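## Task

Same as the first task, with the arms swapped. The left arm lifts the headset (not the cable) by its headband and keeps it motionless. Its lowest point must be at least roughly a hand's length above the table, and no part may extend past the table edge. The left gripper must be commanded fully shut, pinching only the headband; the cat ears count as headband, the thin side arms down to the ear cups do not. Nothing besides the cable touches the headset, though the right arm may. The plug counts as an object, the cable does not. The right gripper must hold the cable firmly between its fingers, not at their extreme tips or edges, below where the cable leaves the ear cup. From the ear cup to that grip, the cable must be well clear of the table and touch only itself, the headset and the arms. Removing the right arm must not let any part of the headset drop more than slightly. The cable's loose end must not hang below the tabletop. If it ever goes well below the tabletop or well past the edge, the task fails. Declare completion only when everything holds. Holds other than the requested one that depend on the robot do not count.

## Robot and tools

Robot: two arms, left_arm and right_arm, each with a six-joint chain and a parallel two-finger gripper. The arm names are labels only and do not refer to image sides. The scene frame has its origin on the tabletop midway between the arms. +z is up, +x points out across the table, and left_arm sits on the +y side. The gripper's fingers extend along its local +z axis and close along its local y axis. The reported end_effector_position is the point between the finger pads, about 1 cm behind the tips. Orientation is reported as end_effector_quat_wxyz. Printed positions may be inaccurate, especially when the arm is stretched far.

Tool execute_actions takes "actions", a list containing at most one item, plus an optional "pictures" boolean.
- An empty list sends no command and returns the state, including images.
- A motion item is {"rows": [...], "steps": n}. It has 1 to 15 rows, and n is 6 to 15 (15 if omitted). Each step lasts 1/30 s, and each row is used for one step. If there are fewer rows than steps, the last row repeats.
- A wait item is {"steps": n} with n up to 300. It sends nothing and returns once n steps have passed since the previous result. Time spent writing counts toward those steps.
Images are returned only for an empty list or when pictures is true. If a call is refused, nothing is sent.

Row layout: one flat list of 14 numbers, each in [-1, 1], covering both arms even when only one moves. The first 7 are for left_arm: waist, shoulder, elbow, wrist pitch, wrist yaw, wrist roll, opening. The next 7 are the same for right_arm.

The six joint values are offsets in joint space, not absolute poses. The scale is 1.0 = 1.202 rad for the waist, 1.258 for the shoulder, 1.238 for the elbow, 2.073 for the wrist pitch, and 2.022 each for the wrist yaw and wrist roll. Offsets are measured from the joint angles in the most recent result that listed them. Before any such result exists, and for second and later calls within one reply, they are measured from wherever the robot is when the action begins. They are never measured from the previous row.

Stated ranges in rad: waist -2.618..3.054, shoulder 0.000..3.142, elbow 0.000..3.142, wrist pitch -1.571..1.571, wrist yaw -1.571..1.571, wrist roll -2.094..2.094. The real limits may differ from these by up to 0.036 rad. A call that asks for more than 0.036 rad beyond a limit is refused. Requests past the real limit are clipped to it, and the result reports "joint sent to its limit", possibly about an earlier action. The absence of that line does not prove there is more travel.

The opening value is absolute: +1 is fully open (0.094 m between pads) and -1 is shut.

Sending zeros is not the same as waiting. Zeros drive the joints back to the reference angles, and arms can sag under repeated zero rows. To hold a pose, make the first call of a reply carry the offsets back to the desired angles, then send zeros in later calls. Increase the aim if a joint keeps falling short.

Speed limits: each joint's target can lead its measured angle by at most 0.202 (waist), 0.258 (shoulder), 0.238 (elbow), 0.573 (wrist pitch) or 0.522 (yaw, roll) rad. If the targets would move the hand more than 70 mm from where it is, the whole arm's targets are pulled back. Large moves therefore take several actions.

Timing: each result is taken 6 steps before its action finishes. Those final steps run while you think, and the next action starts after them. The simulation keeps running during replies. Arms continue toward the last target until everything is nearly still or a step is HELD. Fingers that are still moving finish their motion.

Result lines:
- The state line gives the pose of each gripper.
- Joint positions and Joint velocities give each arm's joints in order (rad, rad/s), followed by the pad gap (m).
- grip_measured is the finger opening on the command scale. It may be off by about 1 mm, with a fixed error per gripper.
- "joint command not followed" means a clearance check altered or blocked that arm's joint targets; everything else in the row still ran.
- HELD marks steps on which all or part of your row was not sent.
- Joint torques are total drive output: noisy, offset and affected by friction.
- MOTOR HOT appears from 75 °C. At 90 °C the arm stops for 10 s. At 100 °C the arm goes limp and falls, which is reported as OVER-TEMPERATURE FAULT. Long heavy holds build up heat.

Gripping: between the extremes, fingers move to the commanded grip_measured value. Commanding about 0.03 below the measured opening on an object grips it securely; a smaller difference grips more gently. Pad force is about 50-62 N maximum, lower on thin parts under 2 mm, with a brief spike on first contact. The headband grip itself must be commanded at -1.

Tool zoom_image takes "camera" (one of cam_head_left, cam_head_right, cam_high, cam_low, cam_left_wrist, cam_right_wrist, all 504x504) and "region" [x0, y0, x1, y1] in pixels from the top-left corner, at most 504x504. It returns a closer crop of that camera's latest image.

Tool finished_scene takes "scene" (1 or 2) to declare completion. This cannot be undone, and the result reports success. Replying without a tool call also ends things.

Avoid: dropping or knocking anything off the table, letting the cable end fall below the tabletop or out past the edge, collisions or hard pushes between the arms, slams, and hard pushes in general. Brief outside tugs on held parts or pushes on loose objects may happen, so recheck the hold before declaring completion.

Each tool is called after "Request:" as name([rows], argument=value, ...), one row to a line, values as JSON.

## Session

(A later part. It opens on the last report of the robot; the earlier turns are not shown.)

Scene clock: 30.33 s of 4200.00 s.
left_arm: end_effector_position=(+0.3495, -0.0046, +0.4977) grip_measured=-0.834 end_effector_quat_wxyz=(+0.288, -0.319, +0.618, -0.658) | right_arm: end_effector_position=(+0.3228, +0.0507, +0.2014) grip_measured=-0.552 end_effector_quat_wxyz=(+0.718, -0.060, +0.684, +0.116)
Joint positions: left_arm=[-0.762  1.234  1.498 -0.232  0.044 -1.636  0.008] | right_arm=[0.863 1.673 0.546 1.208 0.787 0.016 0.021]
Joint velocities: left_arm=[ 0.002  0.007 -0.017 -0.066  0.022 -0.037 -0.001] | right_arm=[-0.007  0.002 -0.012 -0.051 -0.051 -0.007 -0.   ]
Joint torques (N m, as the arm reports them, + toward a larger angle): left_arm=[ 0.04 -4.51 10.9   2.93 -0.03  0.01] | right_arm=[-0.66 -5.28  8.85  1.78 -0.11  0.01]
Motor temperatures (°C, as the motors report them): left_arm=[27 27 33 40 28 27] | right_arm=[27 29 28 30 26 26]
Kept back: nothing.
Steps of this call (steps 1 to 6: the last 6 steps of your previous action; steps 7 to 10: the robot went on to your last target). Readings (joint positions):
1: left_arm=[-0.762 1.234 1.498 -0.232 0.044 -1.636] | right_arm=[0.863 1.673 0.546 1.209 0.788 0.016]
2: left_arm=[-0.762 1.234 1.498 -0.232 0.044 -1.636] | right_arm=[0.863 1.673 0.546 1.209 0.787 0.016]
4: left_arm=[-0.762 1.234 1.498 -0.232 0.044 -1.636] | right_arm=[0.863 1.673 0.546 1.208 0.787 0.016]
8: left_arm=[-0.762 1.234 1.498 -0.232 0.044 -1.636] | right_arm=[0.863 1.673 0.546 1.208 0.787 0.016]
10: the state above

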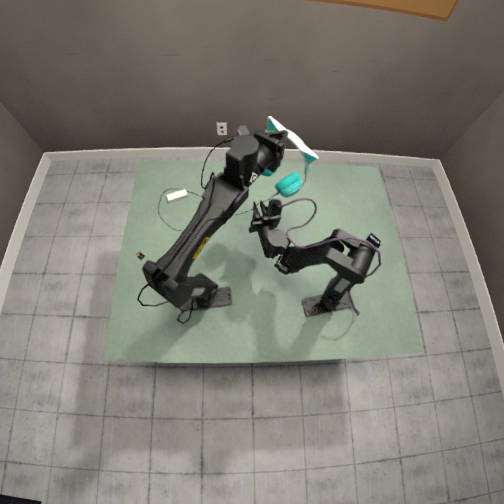

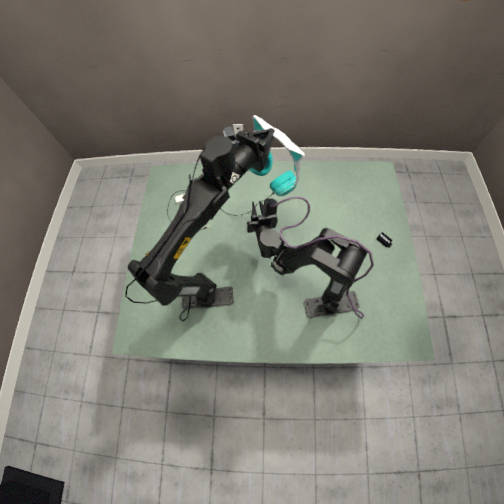

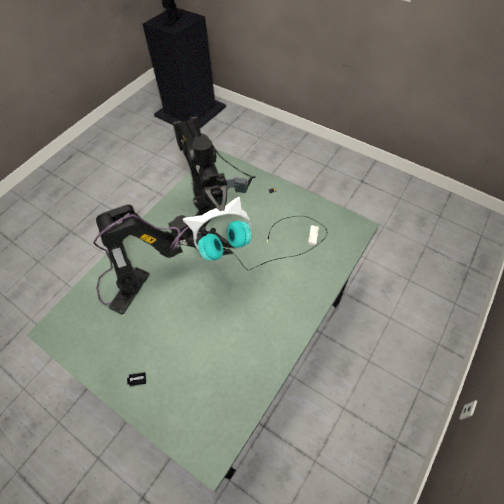

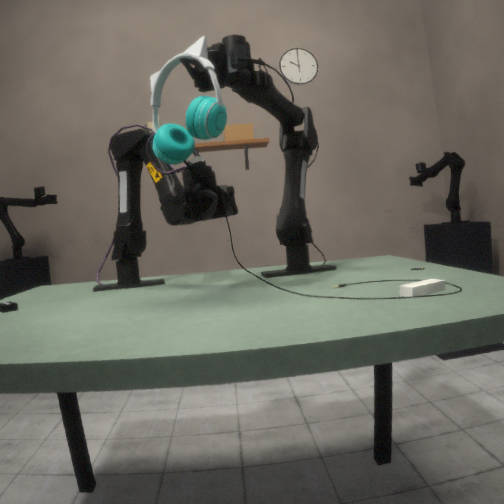

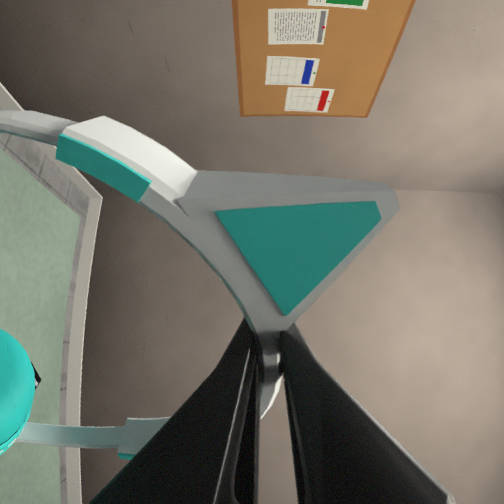

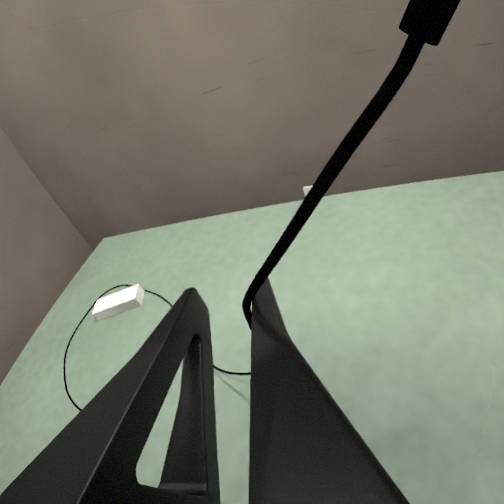

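Request:
execute_actions([
  {"rows":[[0,0,0.03,0.03,0,0,-1,-0.006,0.012,0.03,0.005,-0.005,0,-0.55],[0,0,0.03,0.03,0,0,-1,-0.01,0.025,0.04,0.005,-0.008,0,-0.55]],"steps":12},
])

Request:
execute_actions([
  {"steps":10},
], pictures=true)

Scene clock: 30.77 s of 4200.00 s.
left_arm: end_effector_position=(+0.3495, -0.0046, +0.4977) grip_measured=-0.834 end_effector_quat_wxyz=(+0.288, -0.319, +0.618, -0.658) | right_arm: end_effector_position=(+0.3266, +0.0561, +0.2009) grip_measured=-0.552 end_effector_quat_wxyz=(+0.718, -0.061, +0.684, +0.117)
Joint positions: left_arm=[-0.762  1.234  1.498 -0.232  0.044 -1.636  0.008] | right_arm=[0.86  1.697 0.57  1.209 0.78  0.016 0.021]
Joint velocities: left_arm=[ 0.007 -0.032 -0.002 -0.022  0.007  0.007  0.   ] | right_arm=[-0.012  0.046  0.002  0.037 -0.051 -0.007 -0.001]
Joint torques (N m, as the arm reports them, + toward a larger angle): left_arm=[-0.01 -4.51 10.94  2.94 -0.02  0.01] | right_arm=[-0.69 -5.7   8.82  1.92 -0.09  0.01]
Motor temperatures (°C, as the motors report them): left_arm=[27 27 33 40 28 27] | right_arm=[27 29 28 30 26 26]
Steps of this call (steps 1 to 7: the robot went on to your last target; steps 8 to 13: the first 6 steps of this action). Readings (joint positions):
8: left_arm=[-0.762 1.234 1.498 -0.232 0.044 -1.636] | right_arm=[0.863 1.674 0.547 1.208 0.786 0.016]
9: left_arm=[-0.762 1.234 1.498 -0.232 0.044 -1.636] | right_arm=[0.863 1.678 0.552 1.209 0.786 0.016]
11: left_arm=[-0.762 1.234 1.498 -0.232 0.044 -1.636] | right_arm=[0.860 1.690 0.565 1.209 0.783 0.016]
13: the state above

Scene clock: 31.10 s of 4200.00 s.
left_arm: end_effector_position=(+0.3495, -0.0046, +0.4977) grip_measured=-0.834 end_effector_quat_wxyz=(+0.288, -0.319, +0.618, -0.658) | right_arm: end_effector_position=(+0.3266, +0.0565, +0.2003) grip_measured=-0.552 end_effector_quat_wxyz=(+0.717, -0.062, +0.684, +0.117)
Joint positions: left_arm=[-0.762  1.234  1.498 -0.232  0.044 -1.636  0.008] | right_arm=[0.86  1.699 0.57  1.209 0.778 0.016 0.021]
Joint velocities: left_arm=[-0.007 -0.007  0.002  0.037  0.007  0.066  0.   ] | right_arm=[-0.012  0.002 -0.002  0.022 -0.037  0.066 -0.   ]
Joint torques (N m, as the arm reports them, + toward a larger angle): left_arm=[ 0.02 -4.48 10.85  2.93 -0.02  0.01] | right_arm=[-0.71 -5.65  8.92  1.91 -0.09 -0.01]
Motor temperatures (°C, as the motors report them): left_arm=[27 27 34 40 28 27] | right_arm=[27 29 28 30 26 26]
Kept back: nothing.
Steps of this call (steps 1 to 6: the last 6 steps of your previous action; steps 7 to 10: the robot went on to your last target). Readings (joint positions):
1: left_arm=[-0.762 1.234 1.498 -0.232 0.044 -1.636] | right_arm=[0.860 1.698 0.570 1.209 0.780 0.016]
2: left_arm=[-0.762 1.234 1.498 -0.232 0.044 -1.636] | right_arm=[0.860 1.699 0.570 1.209 0.779 0.016]
4: left_arm=[-0.762 1.234 1.498 -0.232 0.044 -1.636] | right_arm=[0.860 1.699 0.570 1.209 0.778 0.016]
8: left_arm=[-0.762 1.234 1.498 -0.232 0.044 -1.636] | right_arm=[0.860 1.699 0.570 1.209 0.778 0.016]
10: the state above

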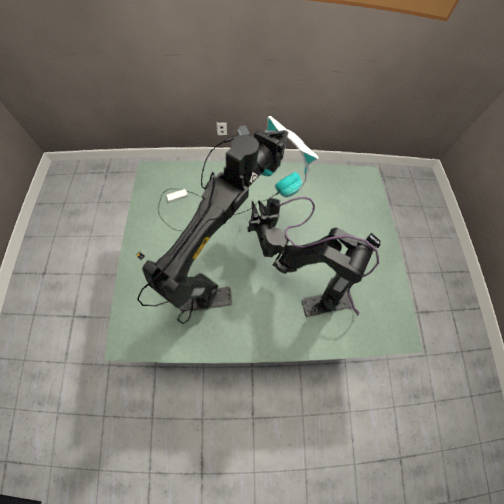

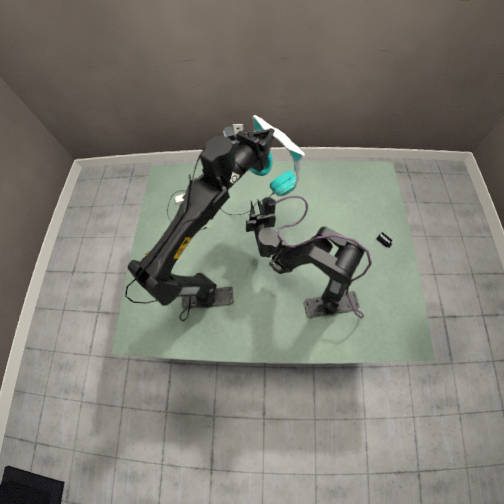

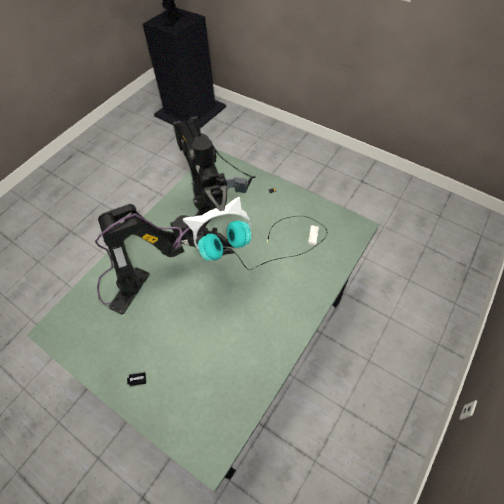

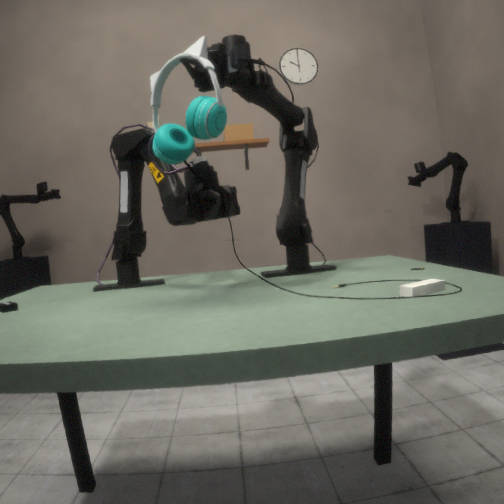

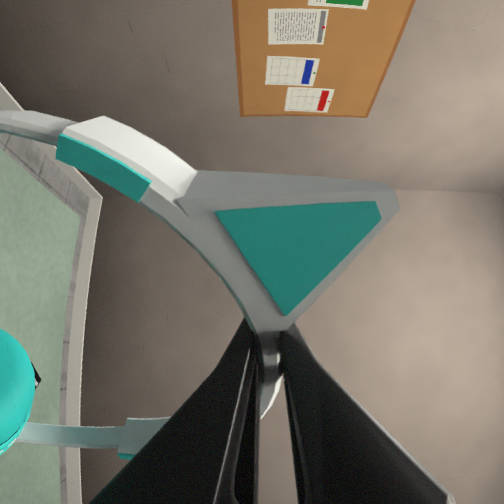

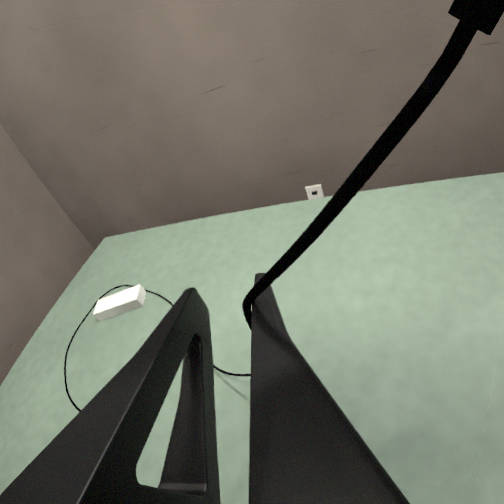

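Request:
execute_actions([
  {"rows":[[0,0,0.03,0.03,0,0,-1,-0.008,0,0.01,0.01,-0.005,0,-0.45],[0,0,0.03,0.03,0,0,-1,-0.015,0,0,0.015,-0.009,0,-0.45],[0,0,0.03,0.03,0,0,-1,-0.015,0,0,0.015,-0.009,0,-0.45],[0,0,0.03,0.03,0,0,-1,-0.015,0,0,0.015,-0.009,0,-0.45],[0,0,0.03,0.03,0,0,-1,-0.015,0,0,0.015,-0.009,0,-0.45],[0,0,0.03,0.03,0,0,-1,-0.015,0,0,0.015,-0.009,0,-0.45],[0,0,0.03,0.03,0,0,-1,-0.015,0,0,0.015,-0.009,0,-0.45],[0,0,0.03,0.03,0,0,-1,-0.02,0.004,0.015,0.01,-0.012,0,-0.45],[0,0,0.03,0.03,0,0,-1,-0.025,0.008,0.025,0.005,-0.015,0,-0.45]],"steps":15},
])

Request:
execute_actions([
  {"steps":10},
], pictures=true)

Scene clock: 31.70 s of 4200.00 s.
left_arm: end_effector_position=(+0.3495, -0.0046, +0.4977) grip_measured=-0.834 end_effector_quat_wxyz=(+0.288, -0.319, +0.618, -0.658) | right_arm: end_effector_position=(+0.3298, +0.0543, +0.2027) grip_measured=-0.452 end_effector_quat_wxyz=(+0.720, -0.059, +0.681, +0.120)
Joint positions: left_arm=[-0.762  1.234  1.498 -0.232  0.044 -1.636  0.008] | right_arm=[0.846 1.699 0.57  1.22  0.765 0.016 0.026]
Joint velocities: left_arm=[-0.002 -0.007  0.002 -0.037 -0.022 -0.007 -0.001] | right_arm=[-0.095  0.017 -0.017  0.007 -0.11  -0.037 -0.001]
Joint torques (N m, as the arm reports them, + toward a larger angle): left_arm=[ 0.   -4.52 10.9   2.93 -0.04  0.03] | right_arm=[-1.01 -5.32  9.43  1.81 -0.07  0.  ]
Motor temperatures (°C, as the motors report them): left_arm=[27 27 34 40 28 27] | right_arm=[27 29 28 30 26 26]
Steps of this call (steps 1 to 9: the robot went on to your last target; steps 10 to 18: the first 9 steps of this action). Readings (joint positions):
10: left_arm=[-0.762 1.234 1.498 -0.232 0.044 -1.636] | right_arm=[0.860 1.699 0.570 1.210 0.777 0.016]
11: left_arm=[-0.762 1.234 1.498 -0.232 0.044 -1.636] | right_arm=[0.859 1.699 0.570 1.211 0.775 0.016]
13: left_arm=[-0.762 1.234 1.498 -0.232 0.044 -1.636] | right_arm=[0.854 1.699 0.570 1.216 0.772 0.016]
17: left_arm=[-0.762 1.234 1.498 -0.232 0.044 -1.636] | right_arm=[0.848 1.699 0.570 1.220 0.768 0.016]
18: the state above

Scene clock: 32.03 s of 4200.00 s.
left_arm: end_effector_position=(+0.3495, -0.0046, +0.4977) grip_measured=-0.834 end_effector_quat_wxyz=(+0.288, -0.319, +0.618, -0.658) | right_arm: end_effector_position=(+0.3321, +0.0528, +0.2028) grip_measured=-0.452 end_effector_quat_wxyz=(+0.720, -0.059, +0.681, +0.119)
Joint positions: left_arm=[-0.762  1.234  1.498 -0.232  0.044 -1.636  0.008] | right_arm=[0.837 1.699 0.57  1.22  0.756 0.016 0.026]
Joint velocities: left_arm=[-0.022 -0.007 -0.002  0.007  0.037 -0.022 -0.   ] | right_arm=[ 0.002  0.007  0.002 -0.051 -0.11  -0.037  0.001]
Joint torques (N m, as the arm reports them, + toward a larger angle): left_arm=[ 0.03 -4.51 10.87  2.93 -0.03  0.  ] | right_arm=[-0.64 -5.36  9.42  1.82 -0.12  0.  ]
Motor temperatures (°C, as the motors report them): left_arm=[27 27 34 41 28 27] | right_arm=[27 29 28 30 26 26]
Kept back: nothing.
Steps of this call (steps 1 to 6: the last 6 steps of your previous action; steps 7 to 10: the robot went on to your last target). Readings (joint positions):
1: left_arm=[-0.762 1.234 1.498 -0.232 0.044 -1.636] | right_arm=[0.843 1.699 0.570 1.220 0.763 0.016]
2: left_arm=[-0.762 1.234 1.498 -0.232 0.044 -1.636] | right_arm=[0.841 1.699 0.570 1.220 0.761 0.016]
4: left_arm=[-0.762 1.234 1.498 -0.232 0.044 -1.636] | right_arm=[0.837 1.699 0.570 1.220 0.760 0.016]
8: left_arm=[-0.762 1.234 1.498 -0.232 0.044 -1.636] | right_arm=[0.837 1.699 0.570 1.220 0.757 0.016]
10: the state above

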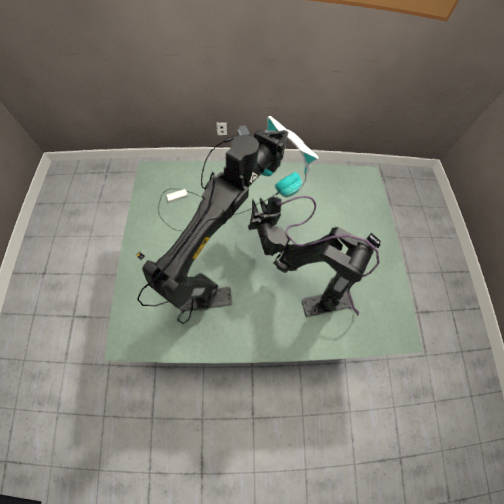

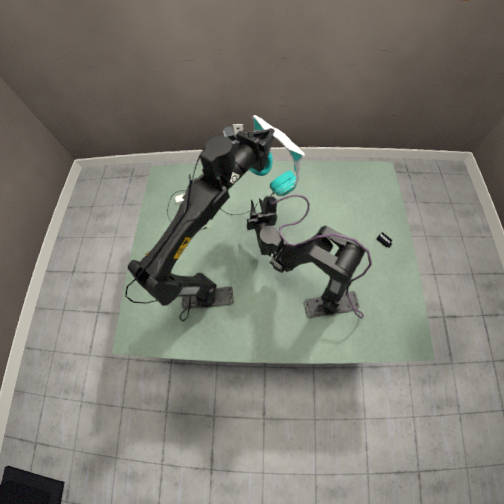

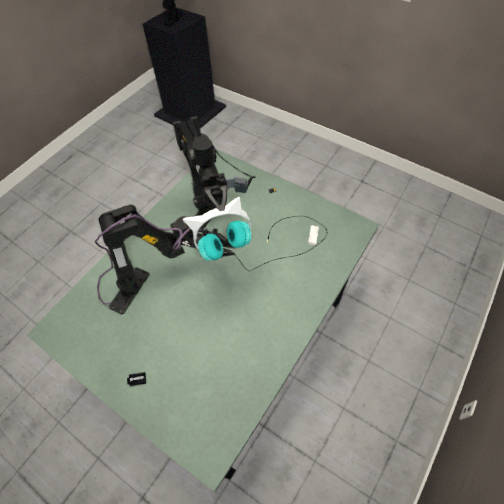

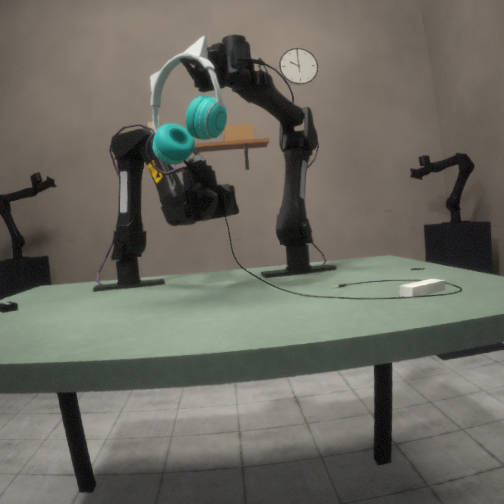

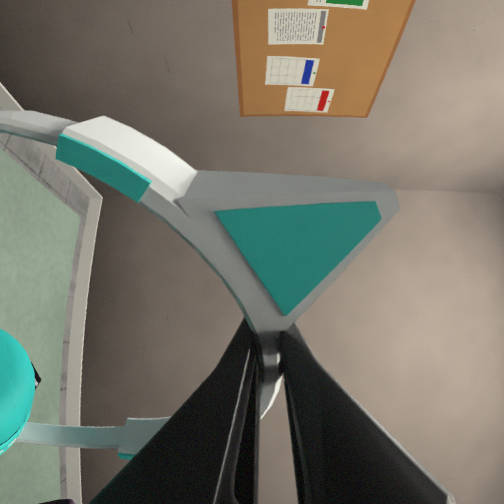

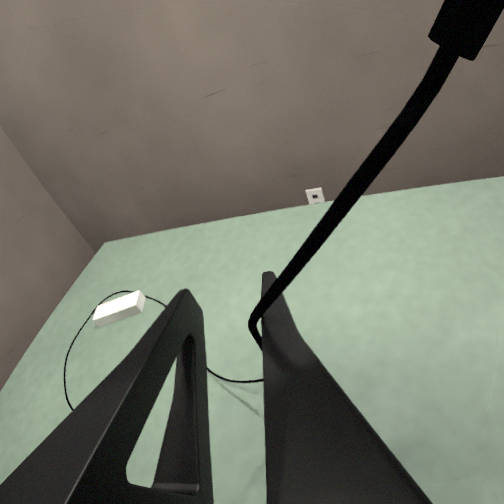

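Now crossing ~50 px behind the tip. Close.

Request:
execute_actions([
  {"rows":[[0,0,0.03,0.03,0,0,-1,0,0,0.02,0.005,0,0,-0.7],[0,0,0.03,0.03,0,0,-1,0,0,0.02,0.005,0,0,-0.7],[0,0,0.03,0.03,0,0,-1,0,0,0.02,0.005,0,0,-0.85],[0,0,0.03,0.03,0,0,-1,0,0,0.02,0.005,0,0,-0.85],[0,0,0.03,0.03,0,0,-1,0,0,0.02,0.005,0,0,-1]],"steps":15},
])

Request:
execute_actions([
  {"steps":12},
], pictures=true)

Scene clock: 32.63 s of 4200.00 s.
left_arm: end_effector_position=(+0.3495, -0.0046, +0.4977) grip_measured=-0.834 end_effector_quat_wxyz=(+0.288, -0.319, +0.618, -0.658) | right_arm: end_effector_position=(+0.3320, +0.0530, +0.2028) grip_measured=-0.976 end_effector_quat_wxyz=(+0.720, -0.059, +0.681, +0.120)
Joint positions: left_arm=[-0.762  1.234  1.498 -0.232  0.044 -1.636  0.008] | right_arm=[0.837 1.699 0.57  1.22  0.755 0.016 0.001]
Joint velocities: left_arm=[-0.002  0.002 -0.002 -0.022 -0.037 -0.037 -0.   ] | right_arm=[ 0.012 -0.022 -0.002 -0.037 -0.022  0.022 -0.   ]
Joint torques (N m, as the arm reports them, + toward a larger angle): left_arm=[-0.02 -4.48 10.9   2.94 -0.02  0.01] | right_arm=[-0.03 -6.16  8.81  1.95  0.    0.01]
Motor temperatures (°C, as the motors report them): left_arm=[27 27 34 41 28 27] | right_arm=[27 29 28 30 26 26]
Steps of this call (steps 1 to 9: the robot went on to your last target; steps 10 to 18: the first 9 steps of this action). Readings (joint positions):
10: left_arm=[-0.762 1.234 1.498 -0.232 0.044 -1.636] | right_arm=[0.837 1.699 0.570 1.220 0.755 0.016]
11: left_arm=[-0.762 1.234 1.498 -0.232 0.044 -1.636] | right_arm=[0.837 1.699 0.570 1.220 0.755 0.016]
13: left_arm=[-0.762 1.234 1.498 -0.232 0.044 -1.636] | right_arm=[0.837 1.699 0.570 1.220 0.755 0.016]
17: left_arm=[-0.762 1.234 1.498 -0.232 0.044 -1.636] | right_arm=[0.837 1.699 0.570 1.220 0.755 0.016]
18: the state above

Scene clock: 33.03 s of 4200.00 s.
left_arm: end_effector_position=(+0.3495, -0.0046, +0.4977) grip_measured=-0.834 end_effector_quat_wxyz=(+0.288, -0.319, +0.618, -0.658) | right_arm: end_effector_position=(+0.3320, +0.0530, +0.2028) grip_measured=-0.976 end_effector_quat_wxyz=(+0.720, -0.059, +0.681, +0.120)
Joint positions: left_arm=[-0.762  1.234  1.498 -0.232  0.044 -1.636  0.008] | right_arm=[0.837 1.699 0.57  1.22  0.755 0.016 0.001]
Joint velocities: left_arm=[ 0.012  0.017  0.007 -0.037 -0.066  0.007 -0.   ] | right_arm=[-0.022  0.017 -0.002  0.007 -0.037 -0.007  0.001]
Joint torques (N m, as the arm reports them, + toward a larger angle): left_arm=[ 0.01 -4.49 10.91  2.93 -0.01  0.  ] | right_arm=[-0.01 -6.13  8.82  1.93  0.    0.01]
Motor temperatures (°C, as the motors report them): left_arm=[27 27 34 41 28 27] | right_arm=[27 29 28 30 26 26]
Kept back: nothing.
Steps of this call (steps 1 to 6: the last 6 steps of your previous action; steps 7 to 12: the robot went on to your last target). Readings (joint positions):
1: left_arm=[-0.762 1.234 1.498 -0.232 0.044 -1.636] | right_arm=[0.837 1.699 0.570 1.220 0.755 0.016]
2: left_arm=[-0.762 1.234 1.498 -0.232 0.044 -1.636] | right_arm=[0.837 1.699 0.570 1.220 0.755 0.016]
4: left_arm=[-0.762 1.234 1.498 -0.232 0.044 -1.636] | right_arm=[0.837 1.699 0.570 1.220 0.755 0.016]
8: left_arm=[-0.762 1.234 1.498 -0.232 0.044 -1.636] | right_arm=[0.837 1.699 0.570 1.220 0.755 0.016]
12: the state above

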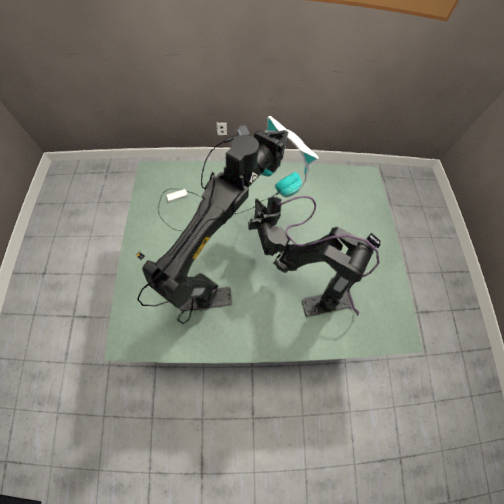

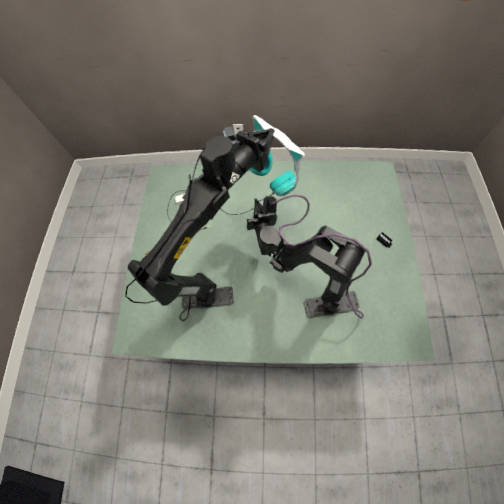

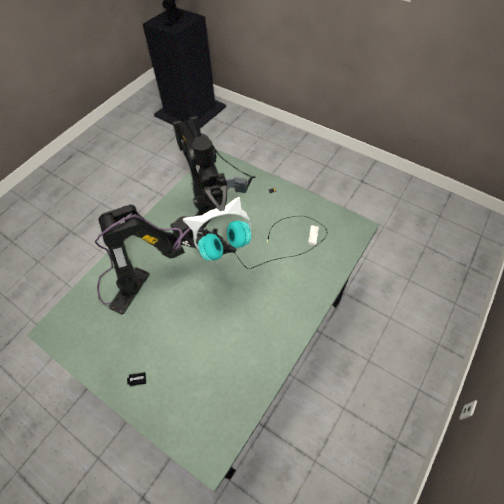

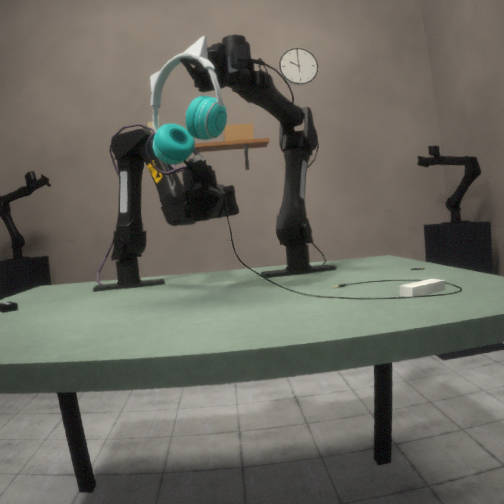

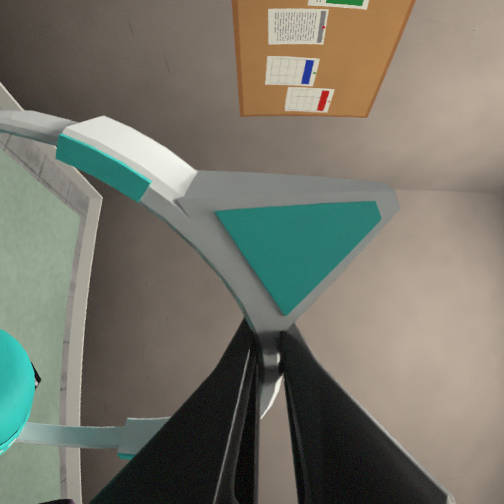

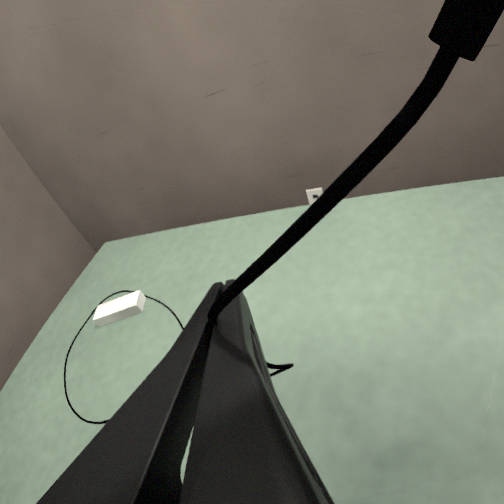

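Request:
finished_scene(scene=2)

The scene is finished: the task was done.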